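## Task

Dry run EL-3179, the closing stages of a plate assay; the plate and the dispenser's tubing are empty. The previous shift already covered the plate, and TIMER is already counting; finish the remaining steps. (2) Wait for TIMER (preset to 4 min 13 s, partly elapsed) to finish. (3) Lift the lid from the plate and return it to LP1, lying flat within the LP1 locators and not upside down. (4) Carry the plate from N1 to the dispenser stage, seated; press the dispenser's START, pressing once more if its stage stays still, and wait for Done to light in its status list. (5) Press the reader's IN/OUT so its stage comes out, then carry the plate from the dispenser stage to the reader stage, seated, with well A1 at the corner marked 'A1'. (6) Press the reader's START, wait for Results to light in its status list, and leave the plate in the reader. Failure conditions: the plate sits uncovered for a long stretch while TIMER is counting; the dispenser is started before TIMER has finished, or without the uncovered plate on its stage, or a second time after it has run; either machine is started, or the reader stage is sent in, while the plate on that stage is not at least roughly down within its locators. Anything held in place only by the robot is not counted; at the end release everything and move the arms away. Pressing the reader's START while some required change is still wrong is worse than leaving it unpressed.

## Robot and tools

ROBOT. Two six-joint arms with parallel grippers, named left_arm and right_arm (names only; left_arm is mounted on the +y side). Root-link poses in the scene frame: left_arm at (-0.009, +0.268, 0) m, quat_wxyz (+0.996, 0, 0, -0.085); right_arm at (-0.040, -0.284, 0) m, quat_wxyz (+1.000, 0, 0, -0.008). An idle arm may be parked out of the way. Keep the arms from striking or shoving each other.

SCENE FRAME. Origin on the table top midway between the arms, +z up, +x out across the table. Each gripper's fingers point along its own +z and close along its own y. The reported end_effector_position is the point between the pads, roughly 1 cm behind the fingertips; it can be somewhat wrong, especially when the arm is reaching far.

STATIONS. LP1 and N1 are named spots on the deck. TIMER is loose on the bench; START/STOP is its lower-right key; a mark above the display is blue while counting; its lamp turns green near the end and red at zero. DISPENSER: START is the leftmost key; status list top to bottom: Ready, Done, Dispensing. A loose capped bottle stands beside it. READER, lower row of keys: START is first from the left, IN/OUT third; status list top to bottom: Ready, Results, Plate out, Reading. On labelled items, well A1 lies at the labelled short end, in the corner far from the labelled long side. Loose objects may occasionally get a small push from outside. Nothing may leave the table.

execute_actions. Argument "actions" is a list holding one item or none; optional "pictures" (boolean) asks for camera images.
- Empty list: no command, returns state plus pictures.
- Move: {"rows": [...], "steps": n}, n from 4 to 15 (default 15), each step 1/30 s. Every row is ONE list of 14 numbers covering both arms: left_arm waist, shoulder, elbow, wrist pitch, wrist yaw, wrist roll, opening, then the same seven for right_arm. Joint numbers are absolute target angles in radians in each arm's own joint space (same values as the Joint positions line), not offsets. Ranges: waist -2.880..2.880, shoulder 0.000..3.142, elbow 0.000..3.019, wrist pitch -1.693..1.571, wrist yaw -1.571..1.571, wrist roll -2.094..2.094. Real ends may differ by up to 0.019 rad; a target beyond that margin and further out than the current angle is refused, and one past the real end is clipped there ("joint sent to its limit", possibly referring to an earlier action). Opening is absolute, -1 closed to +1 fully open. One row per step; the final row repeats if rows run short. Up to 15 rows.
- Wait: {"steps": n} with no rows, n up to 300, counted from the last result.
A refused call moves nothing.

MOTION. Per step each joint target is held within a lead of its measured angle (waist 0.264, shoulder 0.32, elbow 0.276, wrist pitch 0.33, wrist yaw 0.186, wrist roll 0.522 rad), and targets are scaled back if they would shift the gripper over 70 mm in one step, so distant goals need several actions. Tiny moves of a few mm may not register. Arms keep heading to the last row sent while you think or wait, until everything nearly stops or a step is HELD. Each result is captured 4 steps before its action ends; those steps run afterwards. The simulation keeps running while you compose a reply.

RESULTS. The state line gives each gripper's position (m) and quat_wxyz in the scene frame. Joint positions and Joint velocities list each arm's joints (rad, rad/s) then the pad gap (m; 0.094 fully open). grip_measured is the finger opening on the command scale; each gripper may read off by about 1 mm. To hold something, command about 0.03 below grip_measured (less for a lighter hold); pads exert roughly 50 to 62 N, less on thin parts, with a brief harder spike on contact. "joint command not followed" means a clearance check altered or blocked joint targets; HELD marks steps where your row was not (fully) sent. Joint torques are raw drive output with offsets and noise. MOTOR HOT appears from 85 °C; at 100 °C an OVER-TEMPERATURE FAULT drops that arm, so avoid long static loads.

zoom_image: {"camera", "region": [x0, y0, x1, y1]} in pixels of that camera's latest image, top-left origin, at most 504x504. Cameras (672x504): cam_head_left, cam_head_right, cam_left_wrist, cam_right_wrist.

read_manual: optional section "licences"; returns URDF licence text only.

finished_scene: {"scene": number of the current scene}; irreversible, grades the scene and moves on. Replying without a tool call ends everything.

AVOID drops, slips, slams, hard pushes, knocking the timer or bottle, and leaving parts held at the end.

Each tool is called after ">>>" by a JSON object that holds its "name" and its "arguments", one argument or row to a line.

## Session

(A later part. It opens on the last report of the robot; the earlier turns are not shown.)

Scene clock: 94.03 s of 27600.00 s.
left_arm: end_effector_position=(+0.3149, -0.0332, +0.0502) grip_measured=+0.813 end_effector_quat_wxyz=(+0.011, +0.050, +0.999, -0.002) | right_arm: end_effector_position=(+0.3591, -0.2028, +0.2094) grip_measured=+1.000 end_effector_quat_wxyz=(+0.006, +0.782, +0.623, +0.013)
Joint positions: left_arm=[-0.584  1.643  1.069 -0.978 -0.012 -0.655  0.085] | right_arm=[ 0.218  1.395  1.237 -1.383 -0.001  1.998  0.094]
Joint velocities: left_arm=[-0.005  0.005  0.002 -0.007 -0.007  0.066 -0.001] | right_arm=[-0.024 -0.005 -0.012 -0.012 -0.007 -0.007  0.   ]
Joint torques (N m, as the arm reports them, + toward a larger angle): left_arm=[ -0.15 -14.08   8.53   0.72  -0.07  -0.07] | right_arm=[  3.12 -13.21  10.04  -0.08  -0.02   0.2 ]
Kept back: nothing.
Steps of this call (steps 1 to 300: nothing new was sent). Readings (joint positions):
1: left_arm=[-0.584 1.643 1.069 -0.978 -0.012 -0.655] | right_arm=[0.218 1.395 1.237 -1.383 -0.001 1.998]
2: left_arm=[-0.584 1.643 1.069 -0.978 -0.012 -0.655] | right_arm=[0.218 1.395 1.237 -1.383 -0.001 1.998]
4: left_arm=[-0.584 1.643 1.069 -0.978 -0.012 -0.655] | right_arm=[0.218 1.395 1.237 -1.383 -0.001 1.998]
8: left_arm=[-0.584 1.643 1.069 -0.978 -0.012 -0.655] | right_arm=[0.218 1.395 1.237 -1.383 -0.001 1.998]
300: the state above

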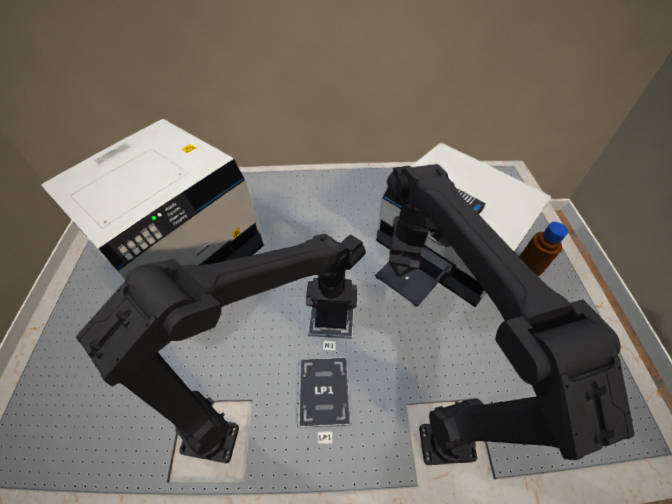

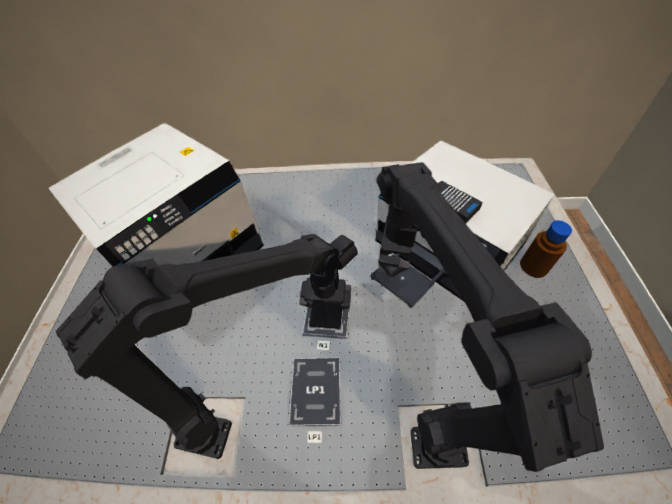

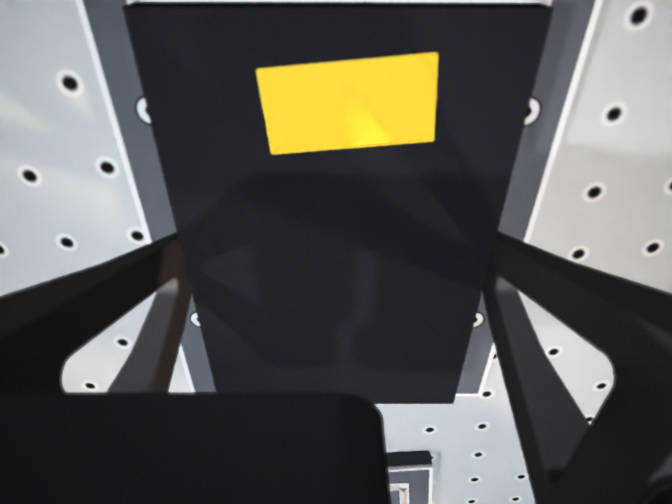

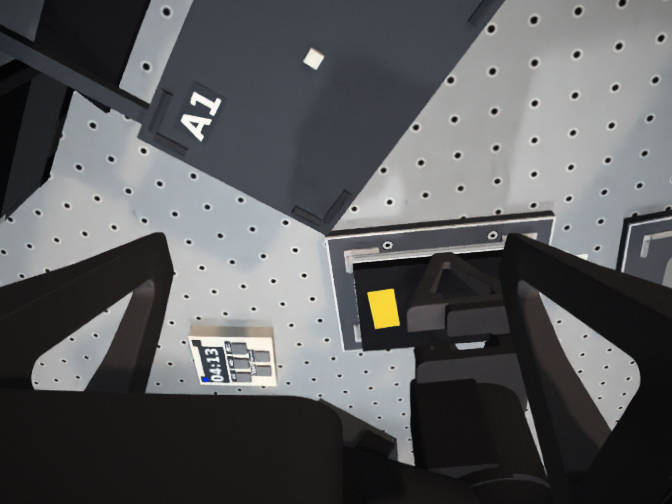

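>>> {"name": "execute_actions", "arguments": {
  "actions": [
    {"steps":300}
  ],
  "pictures": true
}}

Scene clock: 104.03 s of 27600.00 s.
left_arm: end_effector_position=(+0.3149, -0.0332, +0.0502) grip_measured=+0.813 end_effector_quat_wxyz=(+0.011, +0.050, +0.999, -0.002) | right_arm: end_effector_position=(+0.3591, -0.2028, +0.2094) grip_measured=+1.000 end_effector_quat_wxyz=(+0.006, +0.782, +0.623, +0.013)
Joint positions: left_arm=[-0.584  1.643  1.069 -0.978 -0.012 -0.655  0.085] | right_arm=[ 0.218  1.395  1.237 -1.383 -0.001  1.998  0.094]
Joint velocities: left_arm=[ 0.005  0.005 -0.007 -0.002  0.022  0.022 -0.   ] | right_arm=[-0.005 -0.015 -0.017  0.002 -0.051 -0.037  0.   ]
Joint torques (N m, as the arm reports them, + toward a larger angle): left_arm=[ -0.12 -14.05   8.57   0.7   -0.08  -0.06] | right_arm=[  3.09 -13.21  10.07  -0.09  -0.02   0.2 ]
Kept back: nothing.
Steps of this call (steps 1 to 300: nothing new was sent). Readings (joint positions):
1: left_arm=[-0.584 1.643 1.069 -0.978 -0.012 -0.655] | right_arm=[0.218 1.395 1.237 -1.383 -0.001 1.998]
2: left_arm=[-0.584 1.643 1.069 -0.978 -0.012 -0.655] | right_arm=[0.218 1.395 1.237 -1.383 -0.001 1.998]
4: left_arm=[-0.584 1.643 1.069 -0.978 -0.012 -0.655] | right_arm=[0.218 1.395 1.237 -1.383 -0.001 1.998]
8: left_arm=[-0.584 1.643 1.069 -0.978 -0.012 -0.655] | right_arm=[0.218 1.395 1.237 -1.383 -0.001 1.998]
300: the state above

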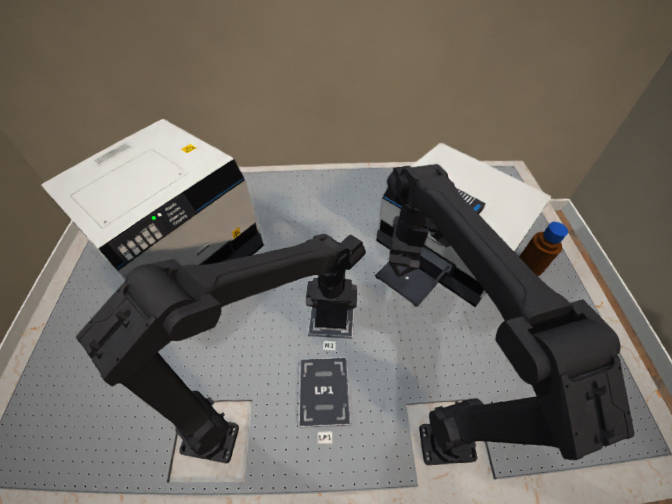

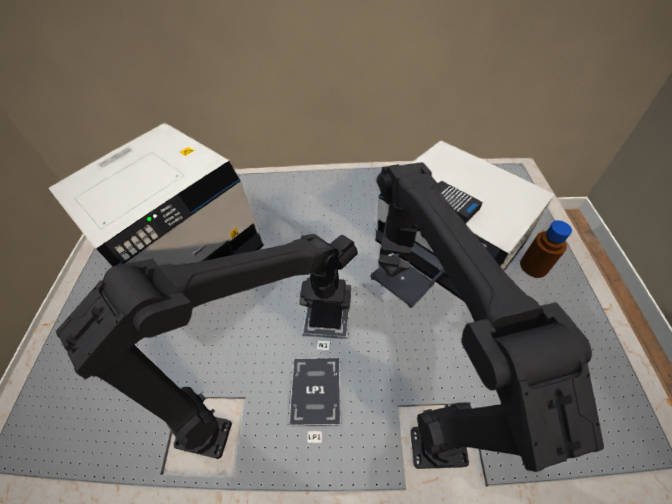

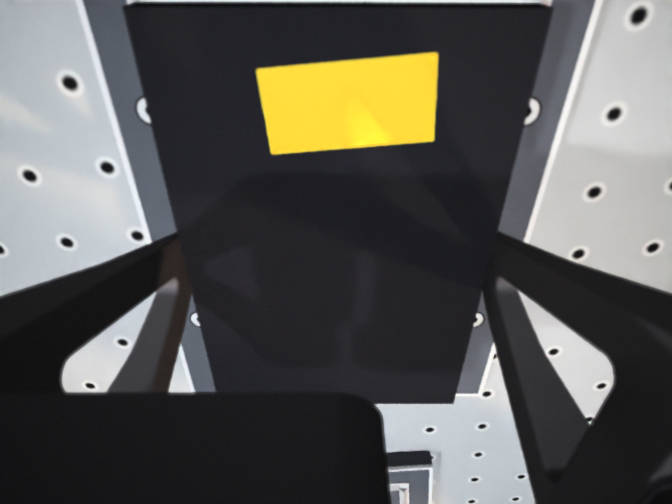

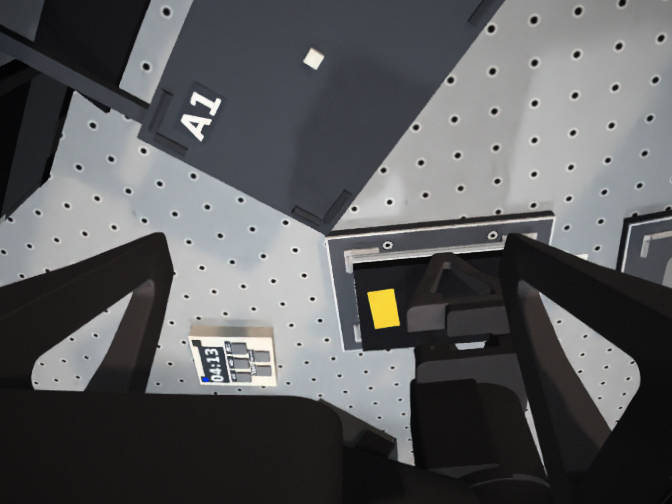

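>>> {"name": "execute_actions", "arguments": {
  "actions": [
    {"steps":300}
  ],
  "pictures": true
}}

Scene clock: 114.03 s of 27600.00 s.
left_arm: end_effector_position=(+0.3149, -0.0332, +0.0502) grip_measured=+0.813 end_effector_quat_wxyz=(+0.011, +0.050, +0.999, -0.002) | right_arm: end_effector_position=(+0.3591, -0.2028, +0.2094) grip_measured=+1.000 end_effector_quat_wxyz=(+0.006, +0.782, +0.623, +0.013)
Joint positions: left_arm=[-0.584  1.643  1.069 -0.978 -0.012 -0.655  0.085] | right_arm=[ 0.218  1.395  1.237 -1.383 -0.001  1.998  0.094]
Joint velocities: left_arm=[-0.015  0.015 -0.007  0.007 -0.007 -0.066 -0.   ] | right_arm=[ 0.005  0.005  0.002 -0.007 -0.022  0.095  0.   ]
Joint torques (N m, as the arm reports them, + toward a larger angle): left_arm=[ -0.11 -14.02   8.58   0.73  -0.08  -0.07] | right_arm=[  3.05 -13.18  10.06  -0.1   -0.02   0.2 ]
Kept back: nothing.
Steps of this call (steps 1 to 300: nothing new was sent). Readings (joint positions):
1: left_arm=[-0.584 1.643 1.069 -0.978 -0.012 -0.655] | right_arm=[0.218 1.395 1.237 -1.383 -0.001 1.998]
2: left_arm=[-0.584 1.643 1.069 -0.978 -0.012 -0.655] | right_arm=[0.218 1.395 1.237 -1.383 -0.001 1.998]
4: left_arm=[-0.584 1.643 1.069 -0.978 -0.012 -0.655] | right_arm=[0.218 1.395 1.237 -1.383 -0.001 1.998]
8: left_arm=[-0.584 1.643 1.069 -0.978 -0.012 -0.655] | right_arm=[0.218 1.395 1.237 -1.383 -0.001 1.998]
300: the state above

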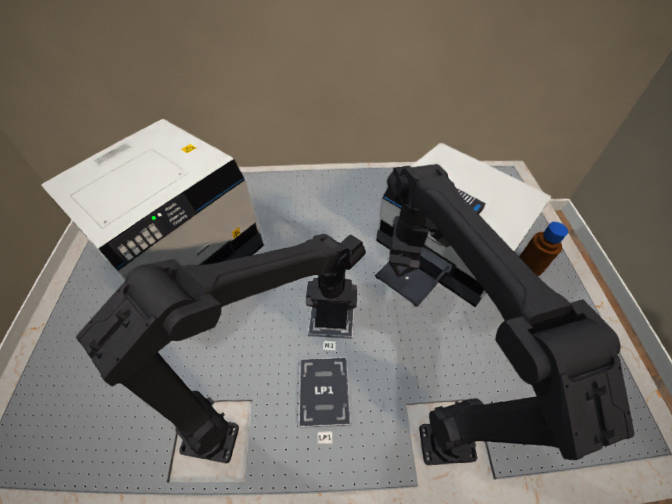

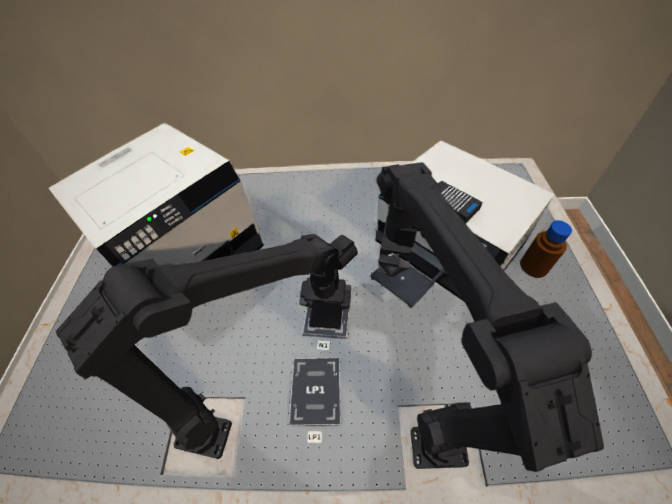

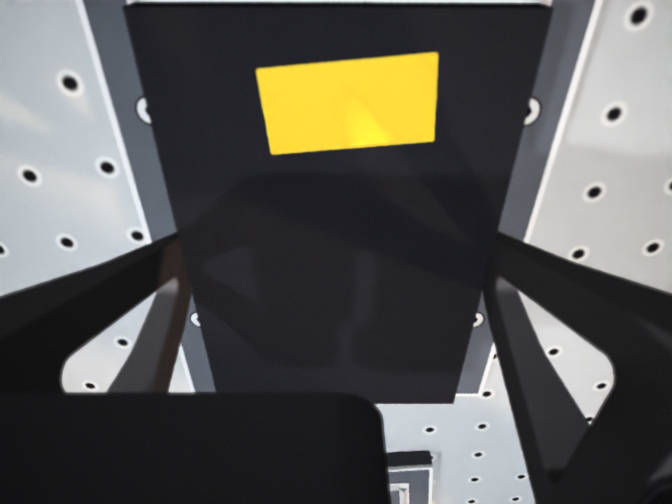

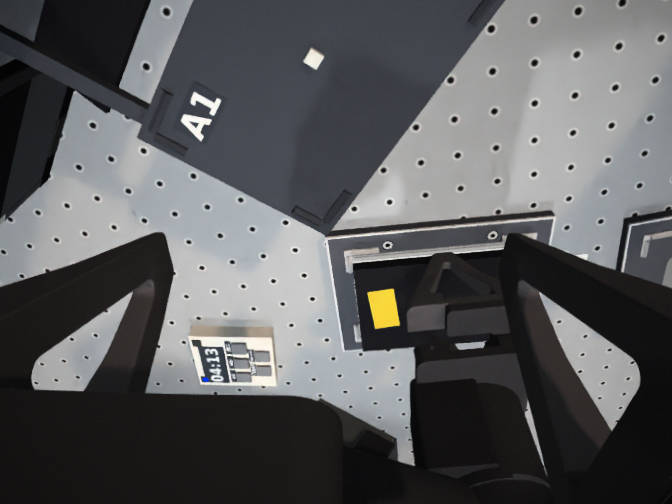

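>>> {"name": "execute_actions", "arguments": {
  "actions": [
    {"steps":300}
  ],
  "pictures": true
}}

Scene clock: 124.03 s of 27600.00 s.
left_arm: end_effector_position=(+0.3149, -0.0332, +0.0502) grip_measured=+0.813 end_effector_quat_wxyz=(+0.011, +0.050, +0.999, -0.002) | right_arm: end_effector_position=(+0.3591, -0.2028, +0.2094) grip_measured=+1.000 end_effector_quat_wxyz=(+0.006, +0.782, +0.623, +0.013)
Joint positions: left_arm=[-0.584  1.643  1.069 -0.978 -0.012 -0.655  0.085] | right_arm=[ 0.218  1.395  1.237 -1.383 -0.001  1.998  0.094]
Joint velocities: left_arm=[ 0.005 -0.005  0.002  0.002  0.022 -0.11   0.   ] | right_arm=[-0.005  0.015  0.012 -0.002 -0.051 -0.051  0.   ]
Joint torques (N m, as the arm reports them, + toward a larger angle): left_arm=[ -0.1  -14.23   8.57   0.74  -0.08  -0.05] | right_arm=[  3.06 -13.19  10.08  -0.12  -0.02   0.2 ]
Kept back: nothing.
Steps of this call (steps 1 to 300: nothing new was sent). Readings (joint positions):
1: left_arm=[-0.584 1.643 1.069 -0.978 -0.012 -0.655] | right_arm=[0.218 1.395 1.237 -1.383 -0.001 1.998]
2: left_arm=[-0.584 1.643 1.069 -0.978 -0.012 -0.655] | right_arm=[0.218 1.395 1.237 -1.383 -0.001 1.998]
4: left_arm=[-0.584 1.643 1.069 -0.978 -0.012 -0.655] | right_arm=[0.218 1.395 1.237 -1.383 -0.001 1.998]
8: left_arm=[-0.584 1.643 1.069 -0.978 -0.012 -0.655] | right_arm=[0.218 1.395 1.237 -1.383 -0.001 1.998]
300: the state above

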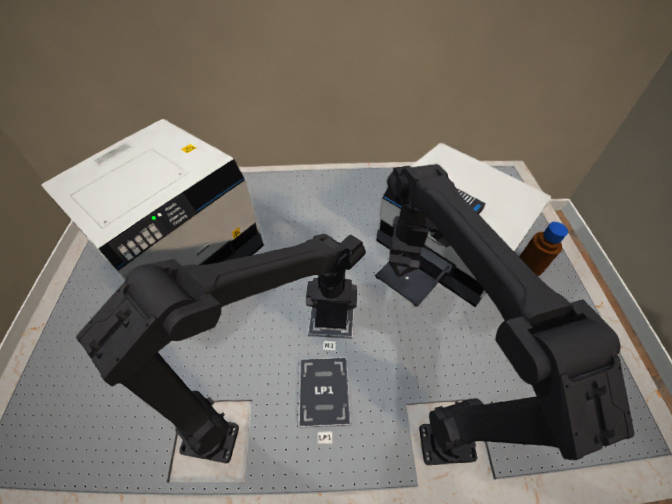

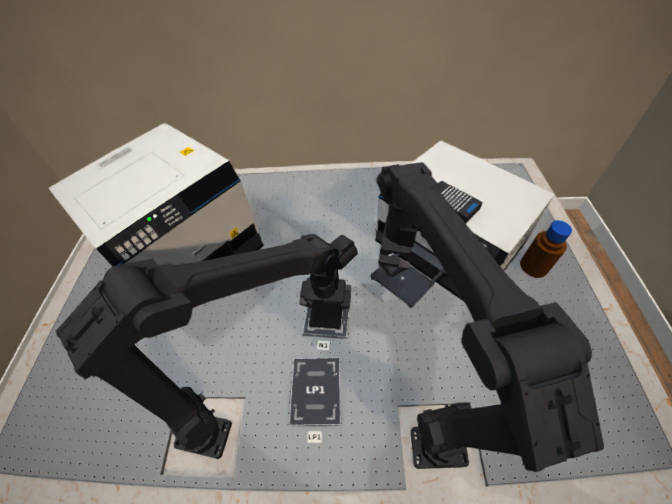

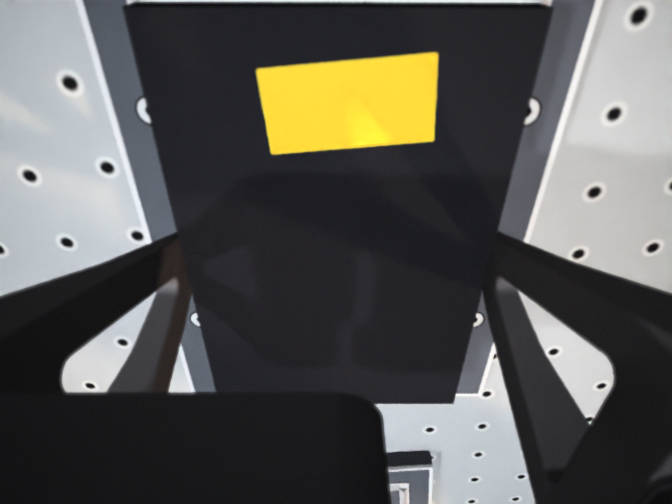

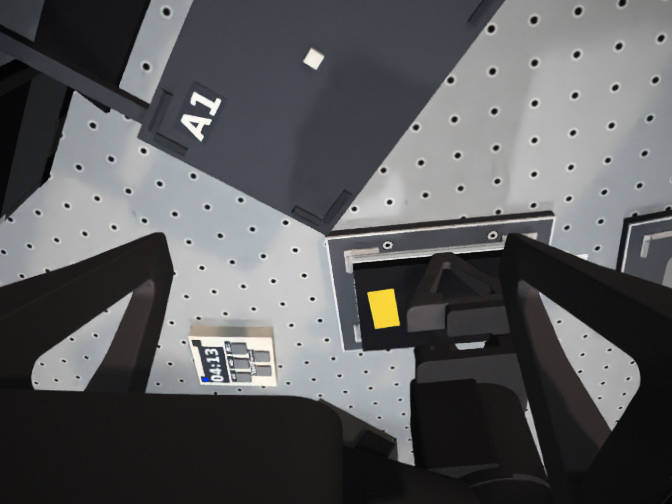

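>>> {"name": "execute_actions", "arguments": {
  "actions": [
    {"steps":300}
  ],
  "pictures": true
}}

Scene clock: 134.03 s of 27600.00 s.
left_arm: end_effector_position=(+0.3149, -0.0332, +0.0502) grip_measured=+0.813 end_effector_quat_wxyz=(+0.011, +0.050, +0.999, -0.002) | right_arm: end_effector_position=(+0.3591, -0.2028, +0.2094) grip_measured=+1.000 end_effector_quat_wxyz=(+0.006, +0.782, +0.623, +0.013)
Joint positions: left_arm=[-0.584  1.643  1.069 -0.978 -0.012 -0.655  0.085] | right_arm=[ 0.218  1.395  1.237 -1.383 -0.001  1.998  0.094]
Joint velocities: left_arm=[-0.005  0.005 -0.032 -0.012  0.007  0.066 -0.   ] | right_arm=[-0.015 -0.005  0.007 -0.002  0.022 -0.007  0.   ]
Joint torques (N m, as the arm reports them, + toward a larger angle): left_arm=[ -0.12 -14.03   8.57   0.75  -0.08  -0.07] | right_arm=[  3.05 -13.22  10.06  -0.11  -0.02   0.2 ]
Kept back: nothing.
Steps of this call (steps 1 to 300: nothing new was sent). Readings (joint positions):
1: left_arm=[-0.584 1.643 1.069 -0.978 -0.012 -0.655] | right_arm=[0.218 1.395 1.237 -1.383 -0.001 1.998]
2: left_arm=[-0.584 1.643 1.069 -0.978 -0.012 -0.655] | right_arm=[0.218 1.395 1.237 -1.383 -0.001 1.998]
4: left_arm=[-0.584 1.643 1.069 -0.978 -0.012 -0.655] | right_arm=[0.218 1.395 1.237 -1.383 -0.001 1.998]
8: left_arm=[-0.584 1.643 1.069 -0.978 -0.012 -0.655] | right_arm=[0.218 1.395 1.237 -1.383 -0.001 1.998]
300: the state above

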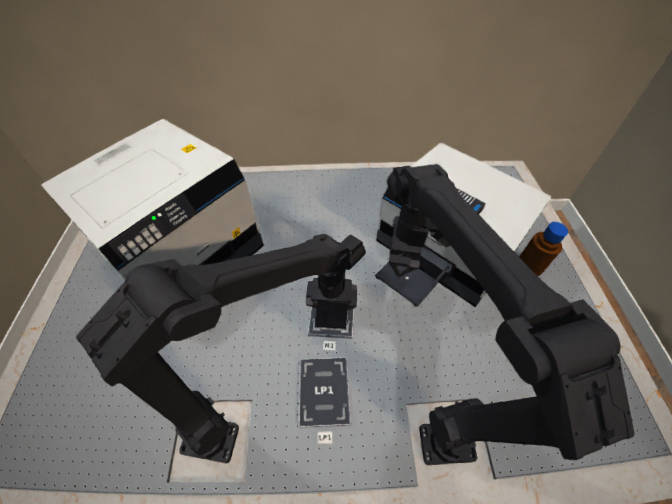

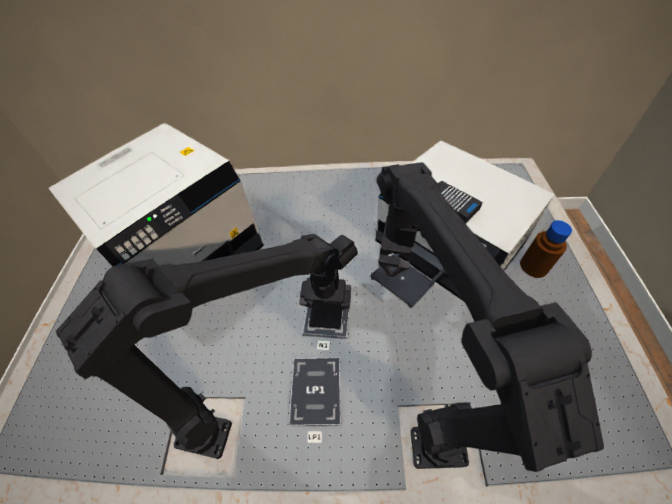

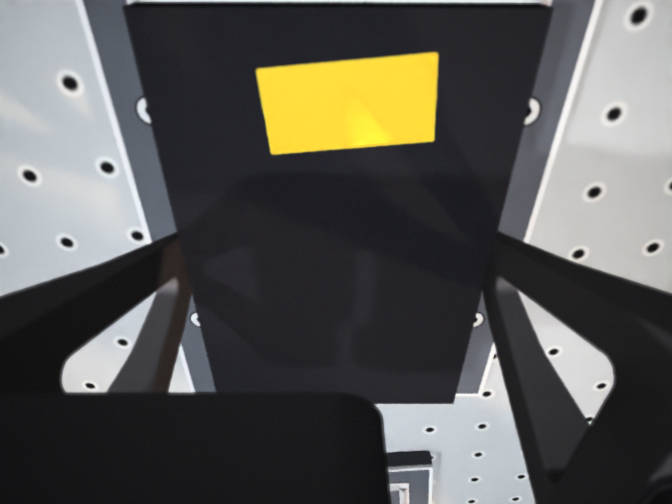

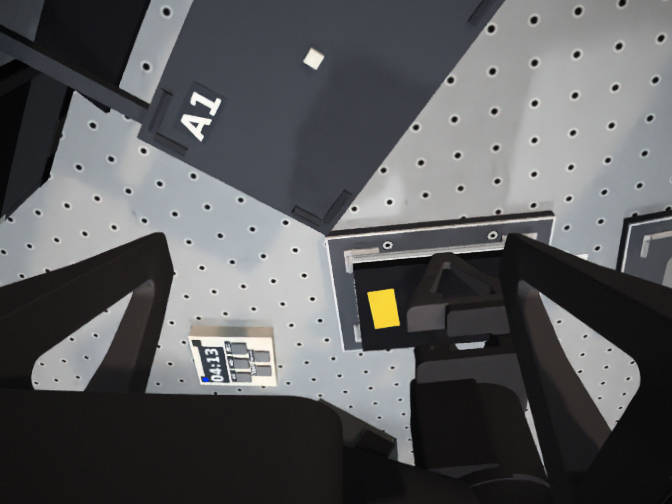

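>>> {"name": "execute_actions", "arguments": {
  "actions": [
    {"steps":300}
  ],
  "pictures": true
}}

Scene clock: 144.03 s of 27600.00 s.
left_arm: end_effector_position=(+0.3149, -0.0332, +0.0502) grip_measured=+0.813 end_effector_quat_wxyz=(+0.011, +0.050, +0.999, -0.002) | right_arm: end_effector_position=(+0.3591, -0.2028, +0.2094) grip_measured=+1.000 end_effector_quat_wxyz=(+0.006, +0.782, +0.623, +0.013)
Joint positions: left_arm=[-0.584  1.643  1.069 -0.978 -0.012 -0.655  0.085] | right_arm=[ 0.218  1.395  1.237 -1.383 -0.001  1.998  0.094]
Joint velocities: left_arm=[-0.024 -0.015  0.002  0.012 -0.007  0.125 -0.   ] | right_arm=[-0.015 -0.005 -0.007  0.012 -0.007  0.037  0.   ]
Joint torques (N m, as the arm reports them, + toward a larger angle): left_arm=[ -0.19 -14.11   8.58   0.77  -0.07  -0.06] | right_arm=[  3.05 -13.12  10.09  -0.08  -0.02   0.2 ]
Kept back: nothing.
Steps of this call (steps 1 to 300: nothing new was sent). Readings (joint positions):
1: left_arm=[-0.584 1.643 1.069 -0.978 -0.012 -0.655] | right_arm=[0.218 1.395 1.237 -1.383 -0.001 1.998]
2: left_arm=[-0.584 1.643 1.069 -0.978 -0.012 -0.655] | right_arm=[0.218 1.395 1.237 -1.383 -0.001 1.998]
4: left_arm=[-0.584 1.643 1.069 -0.978 -0.012 -0.655] | right_arm=[0.218 1.395 1.237 -1.383 -0.001 1.998]
8: left_arm=[-0.584 1.643 1.069 -0.978 -0.012 -0.655] | right_arm=[0.218 1.395 1.237 -1.383 -0.001 1.998]
300: the state above

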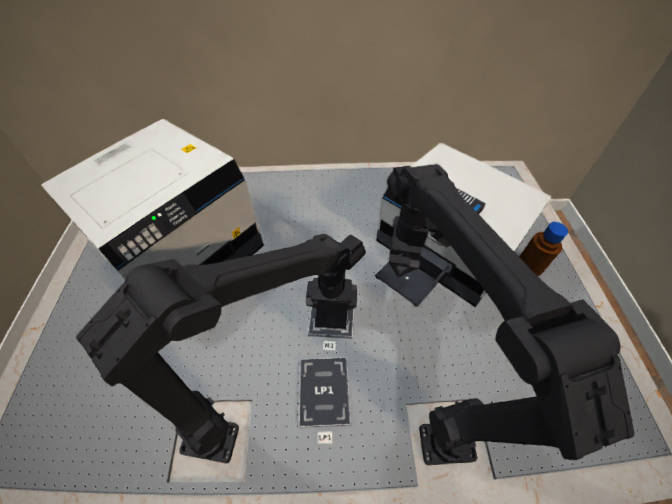

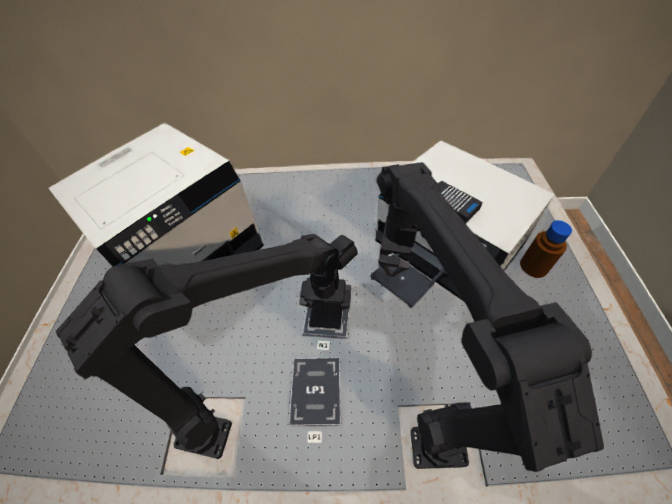

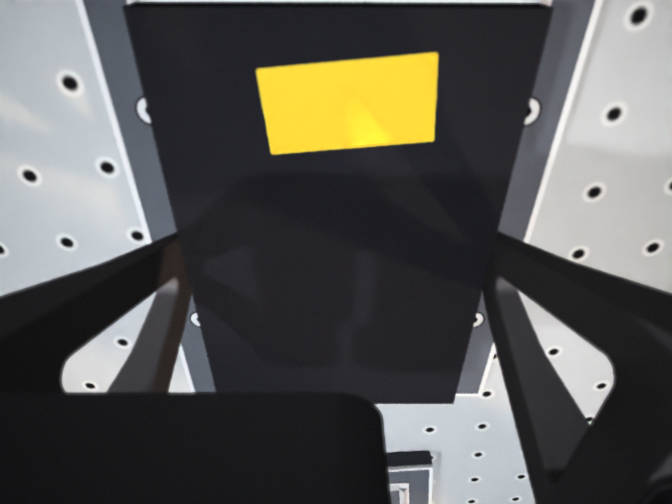

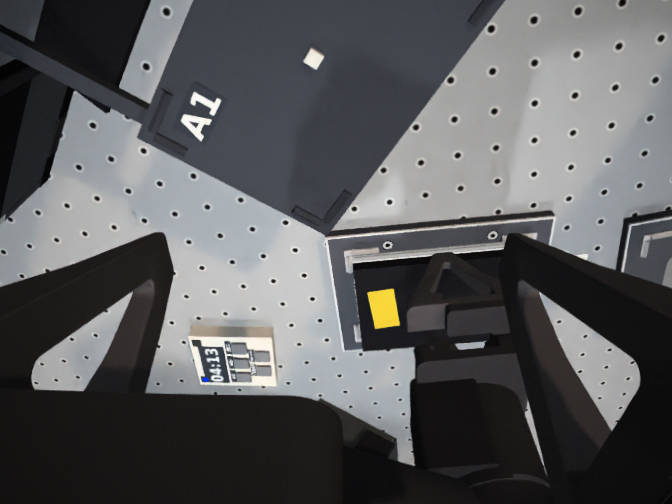

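>>> {"name": "execute_actions", "arguments": {
  "actions": [
    {"steps":300}
  ],
  "pictures": true
}}

Scene clock: 154.03 s of 27600.00 s.
left_arm: end_effector_position=(+0.3149, -0.0332, +0.0502) grip_measured=+0.813 end_effector_quat_wxyz=(+0.011, +0.050, +0.999, -0.002) | right_arm: end_effector_position=(+0.3591, -0.2028, +0.2094) grip_measured=+1.000 end_effector_quat_wxyz=(+0.006, +0.782, +0.623, +0.013)
Joint positions: left_arm=[-0.584  1.643  1.069 -0.978 -0.012 -0.655  0.085] | right_arm=[ 0.218  1.395  1.237 -1.383 -0.001  1.998  0.094]
Joint velocities: left_arm=[ 0.005 -0.015  0.002 -0.012 -0.022  0.007  0.001] | right_arm=[ 0.005 -0.005 -0.002 -0.002  0.007 -0.022  0.   ]
Joint torques (N m, as the arm reports them, + toward a larger angle): left_arm=[  0.   -13.96   8.54   0.79  -0.07  -0.06] | right_arm=[  2.98 -13.24  10.07  -0.11  -0.02   0.21]
Kept back: nothing.
Steps of this call (steps 1 to 300: nothing new was sent). Readings (joint positions):
1: left_arm=[-0.584 1.643 1.069 -0.978 -0.012 -0.655] | right_arm=[0.218 1.395 1.237 -1.383 -0.001 1.998]
2: left_arm=[-0.584 1.643 1.069 -0.978 -0.012 -0.655] | right_arm=[0.218 1.395 1.237 -1.383 -0.001 1.998]
4: left_arm=[-0.584 1.643 1.069 -0.978 -0.012 -0.655] | right_arm=[0.218 1.395 1.237 -1.383 -0.001 1.998]
8: left_arm=[-0.584 1.643 1.069 -0.978 -0.012 -0.655] | right_arm=[0.218 1.395 1.237 -1.383 -0.001 1.998]
300: the state above

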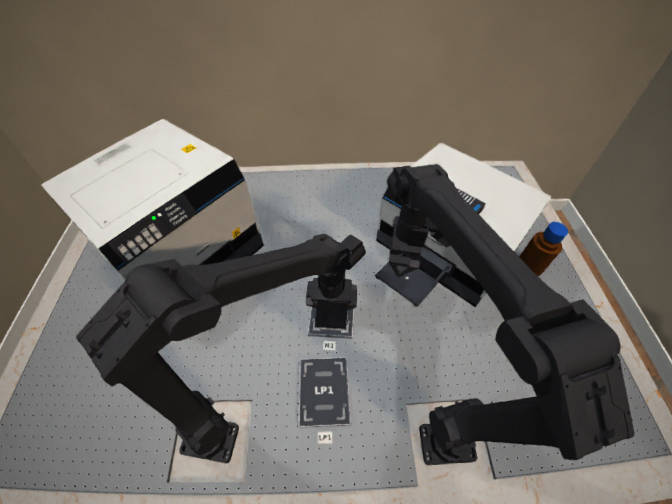

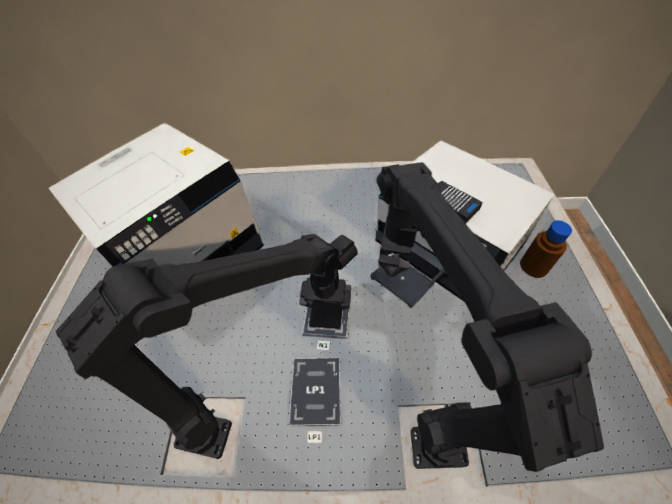

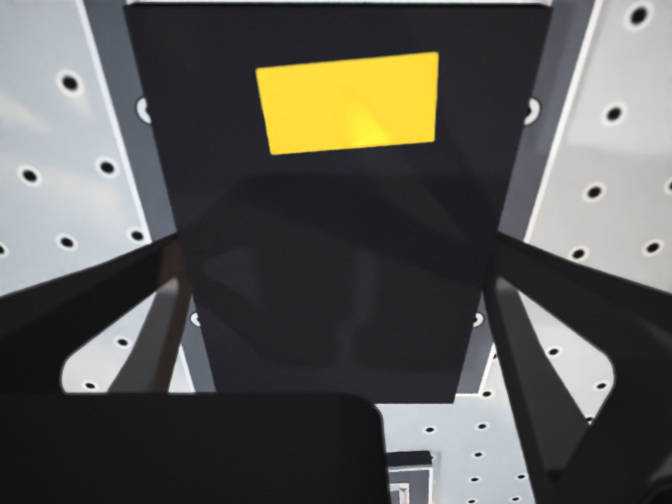

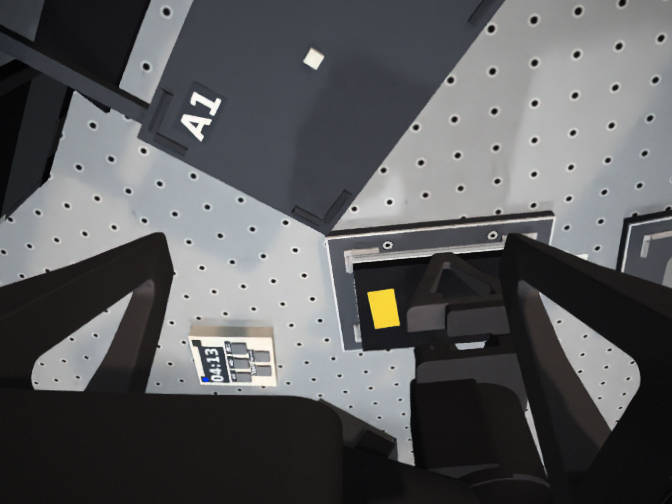

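>>> {"name": "execute_actions", "arguments": {
  "actions": [
    {"steps":300}
  ],
  "pictures": true
}}

Scene clock: 164.03 s of 27600.00 s.
left_arm: end_effector_position=(+0.3149, -0.0332, +0.0502) grip_measured=+0.813 end_effector_quat_wxyz=(+0.011, +0.050, +0.999, -0.002) | right_arm: end_effector_position=(+0.3591, -0.2028, +0.2094) grip_measured=+1.000 end_effector_quat_wxyz=(+0.006, +0.782, +0.623, +0.013)
Joint positions: left_arm=[-0.584  1.643  1.069 -0.978 -0.012 -0.655  0.085] | right_arm=[ 0.218  1.395  1.237 -1.383 -0.001  1.998  0.094]
Joint velocities: left_arm=[-0.015 -0.015  0.007  0.017  0.051 -0.007 -0.001] | right_arm=[-0.005 -0.005 -0.017  0.012  0.051  0.007  0.   ]
Joint torques (N m, as the arm reports them, + toward a larger angle): left_arm=[ -0.18 -14.14   8.56   0.82  -0.08  -0.04] | right_arm=[  3.03 -13.28  10.07  -0.08  -0.02   0.21]
Kept back: nothing.
Steps of this call (steps 1 to 300: nothing new was sent). Readings (joint positions):
1: left_arm=[-0.584 1.643 1.069 -0.978 -0.012 -0.655] | right_arm=[0.218 1.395 1.237 -1.383 -0.001 1.998]
2: left_arm=[-0.584 1.643 1.069 -0.978 -0.012 -0.655] | right_arm=[0.218 1.395 1.237 -1.383 -0.001 1.998]
4: left_arm=[-0.584 1.643 1.069 -0.978 -0.012 -0.655] | right_arm=[0.218 1.395 1.237 -1.383 -0.001 1.998]
8: left_arm=[-0.584 1.643 1.069 -0.978 -0.012 -0.655] | right_arm=[0.218 1.395 1.237 -1.383 -0.001 1.998]
300: the state above

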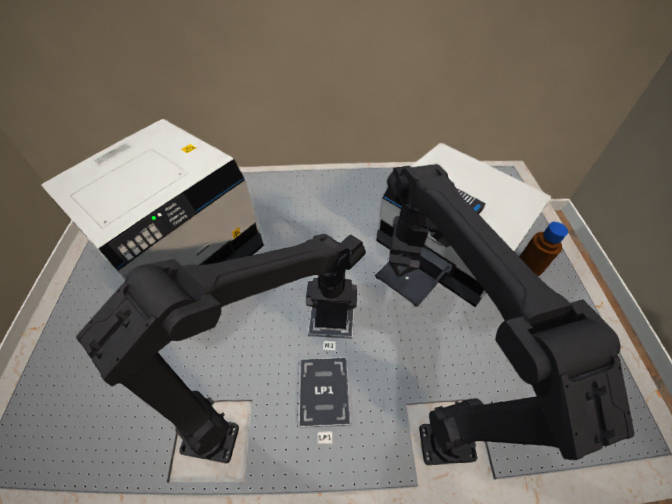

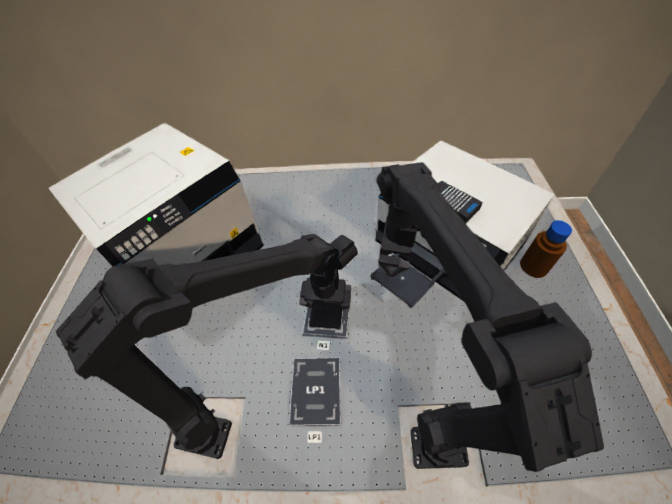

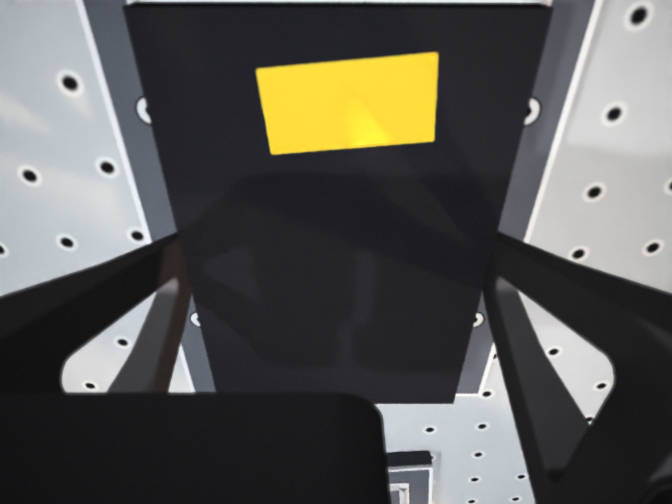

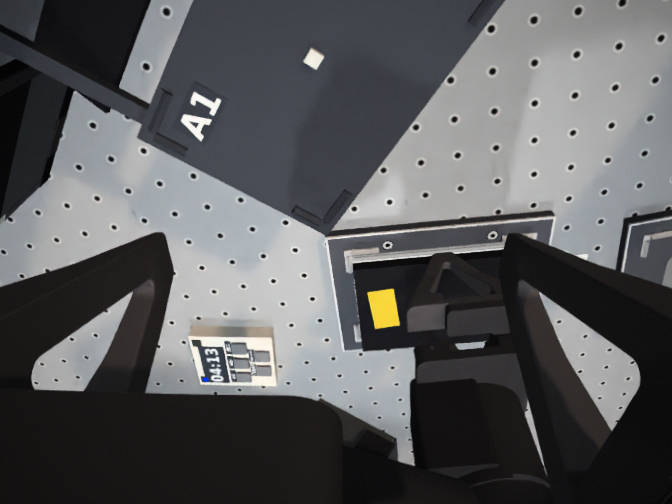

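>>> {"name": "execute_actions", "arguments": {
  "actions": [
    {"steps":300}
  ],
  "pictures": true
}}

Scene clock: 174.03 s of 27600.00 s.
left_arm: end_effector_position=(+0.3149, -0.0332, +0.0502) grip_measured=+0.813 end_effector_quat_wxyz=(+0.011, +0.050, +0.999, -0.002) | right_arm: end_effector_position=(+0.3591, -0.2028, +0.2094) grip_measured=+1.000 end_effector_quat_wxyz=(+0.006, +0.782, +0.623, +0.013)
Joint positions: left_arm=[-0.584  1.643  1.069 -0.978 -0.012 -0.655  0.085] | right_arm=[ 0.218  1.395  1.237 -1.383 -0.001  1.998  0.094]
Joint velocities: left_arm=[-0.015 -0.005 -0.002 -0.002  0.037 -0.066 -0.   ] | right_arm=[ 0.015  0.005 -0.002 -0.007 -0.037 -0.007  0.   ]
Joint torques (N m, as the arm reports them, + toward a larger angle): left_arm=[ -0.08 -14.03   8.55   0.75  -0.07  -0.06] | right_arm=[  3.08 -13.17  10.09  -0.1   -0.02   0.21]
Kept back: nothing.
Steps of this call (steps 1 to 300: nothing new was sent). Readings (joint positions):
1: left_arm=[-0.584 1.643 1.069 -0.978 -0.012 -0.655] | right_arm=[0.218 1.395 1.237 -1.383 -0.001 1.998]
2: left_arm=[-0.584 1.643 1.069 -0.978 -0.012 -0.655] | right_arm=[0.218 1.395 1.237 -1.383 -0.001 1.998]
4: left_arm=[-0.584 1.643 1.069 -0.978 -0.012 -0.655] | right_arm=[0.218 1.395 1.237 -1.383 -0.001 1.998]
8: left_arm=[-0.584 1.643 1.069 -0.978 -0.012 -0.655] | right_arm=[0.218 1.395 1.237 -1.383 -0.001 1.998]
300: the state above

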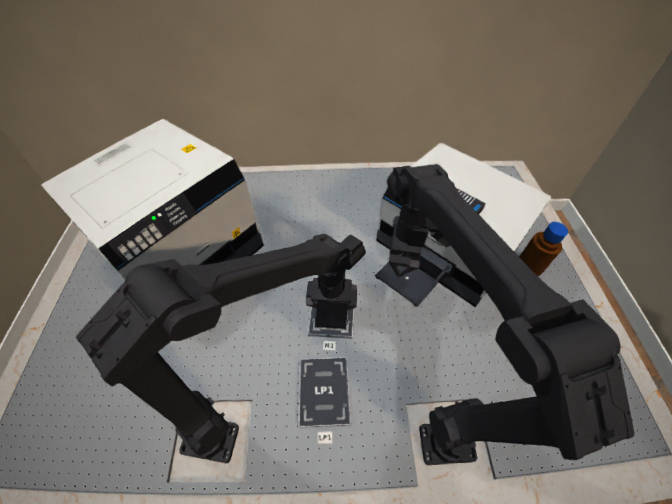

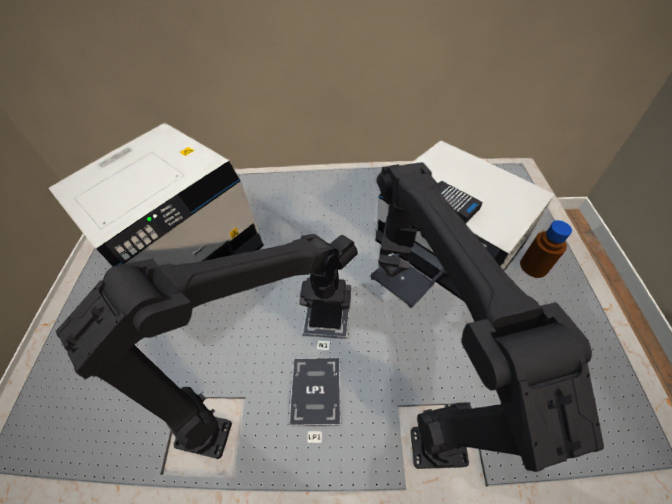

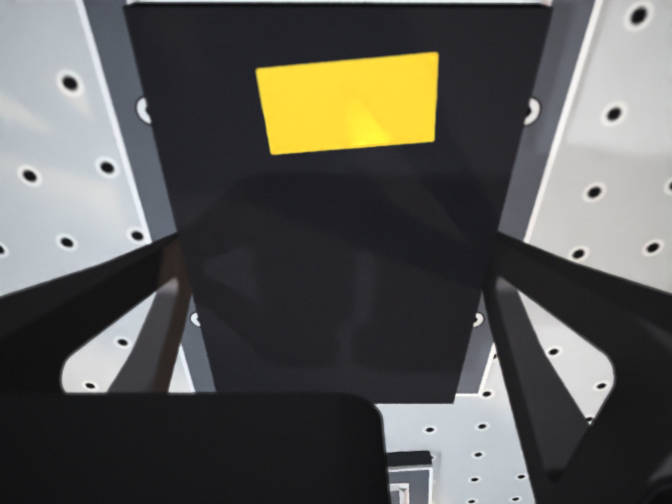

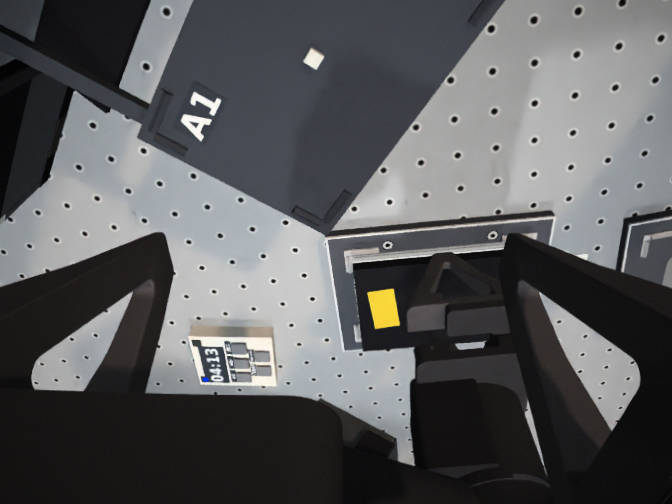

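>>> {"name": "execute_actions", "arguments": {
  "actions": [
    {"steps":300}
  ],
  "pictures": true
}}

Scene clock: 184.03 s of 27600.00 s.
left_arm: end_effector_position=(+0.3149, -0.0332, +0.0502) grip_measured=+0.813 end_effector_quat_wxyz=(+0.011, +0.050, +0.999, -0.002) | right_arm: end_effector_position=(+0.3591, -0.2028, +0.2094) grip_measured=+1.000 end_effector_quat_wxyz=(+0.006, +0.782, +0.623, +0.013)
Joint positions: left_arm=[-0.584  1.643  1.069 -0.978 -0.012 -0.655  0.085] | right_arm=[ 0.218  1.395  1.237 -1.383 -0.001  1.998  0.094]
Joint velocities: left_arm=[-0.005 -0.015  0.002  0.012 -0.051 -0.022 -0.001] | right_arm=[ 0.005  0.005  0.007 -0.002 -0.037 -0.037  0.   ]
Joint torques (N m, as the arm reports them, + toward a larger angle): left_arm=[ -0.08 -13.98   8.57   0.73  -0.09  -0.06] | right_arm=[  3.12 -13.21  10.06  -0.08  -0.02   0.2 ]
Kept back: nothing.
Steps of this call (steps 1 to 300: nothing new was sent). Readings (joint positions):
1: left_arm=[-0.584 1.643 1.069 -0.978 -0.012 -0.655] | right_arm=[0.218 1.395 1.237 -1.383 -0.001 1.998]
2: left_arm=[-0.584 1.643 1.069 -0.978 -0.012 -0.655] | right_arm=[0.218 1.395 1.237 -1.383 -0.001 1.998]
4: left_arm=[-0.584 1.643 1.069 -0.978 -0.012 -0.655] | right_arm=[0.218 1.395 1.237 -1.383 -0.001 1.998]
8: left_arm=[-0.584 1.643 1.069 -0.978 -0.012 -0.655] | right_arm=[0.218 1.395 1.237 -1.383 -0.001 1.998]
300: the state above

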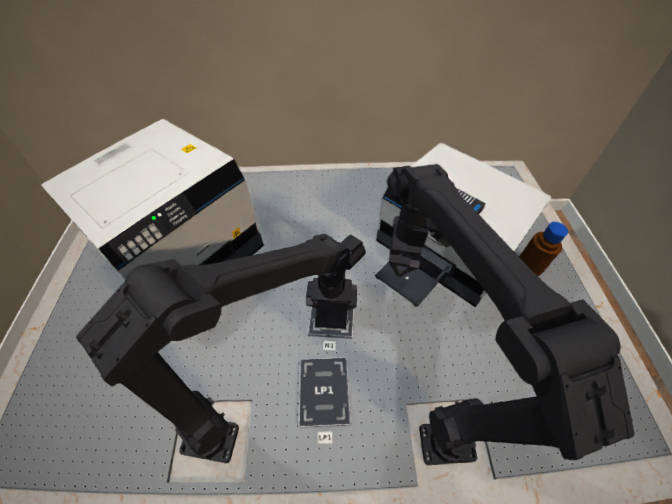

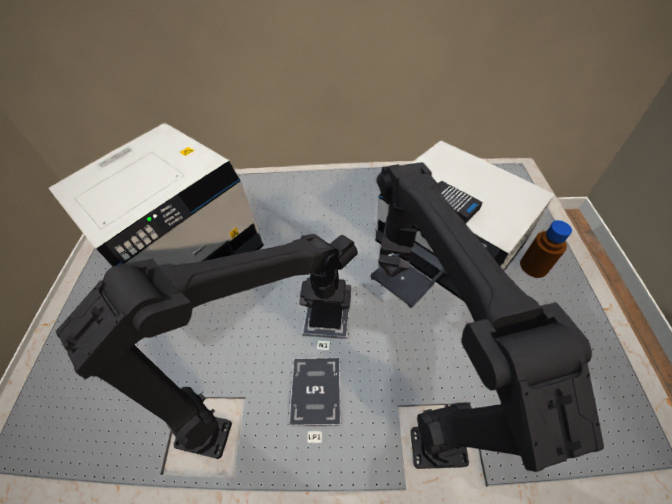

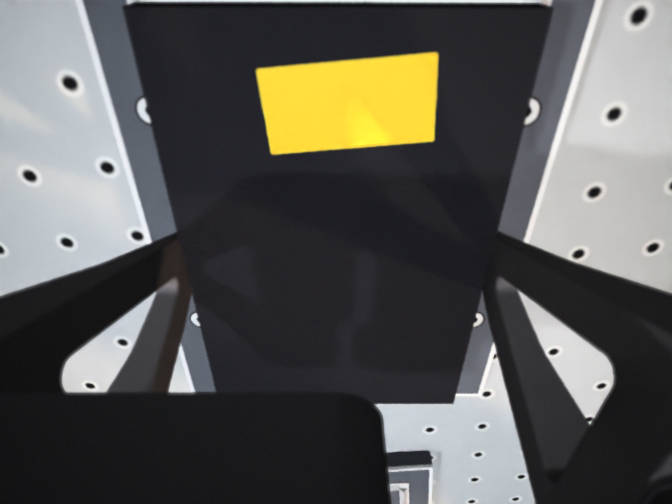

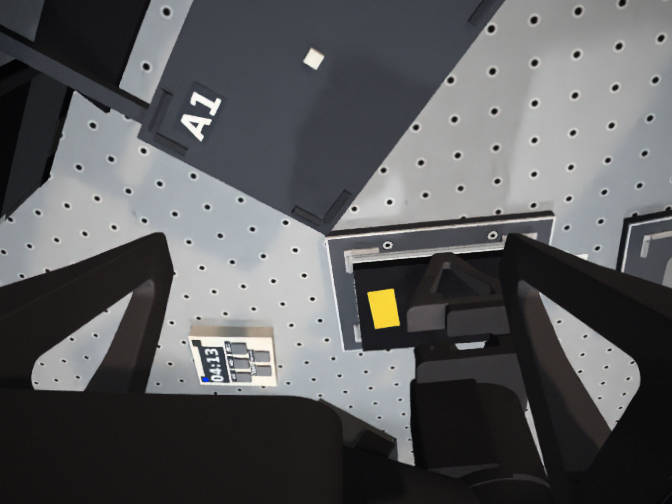

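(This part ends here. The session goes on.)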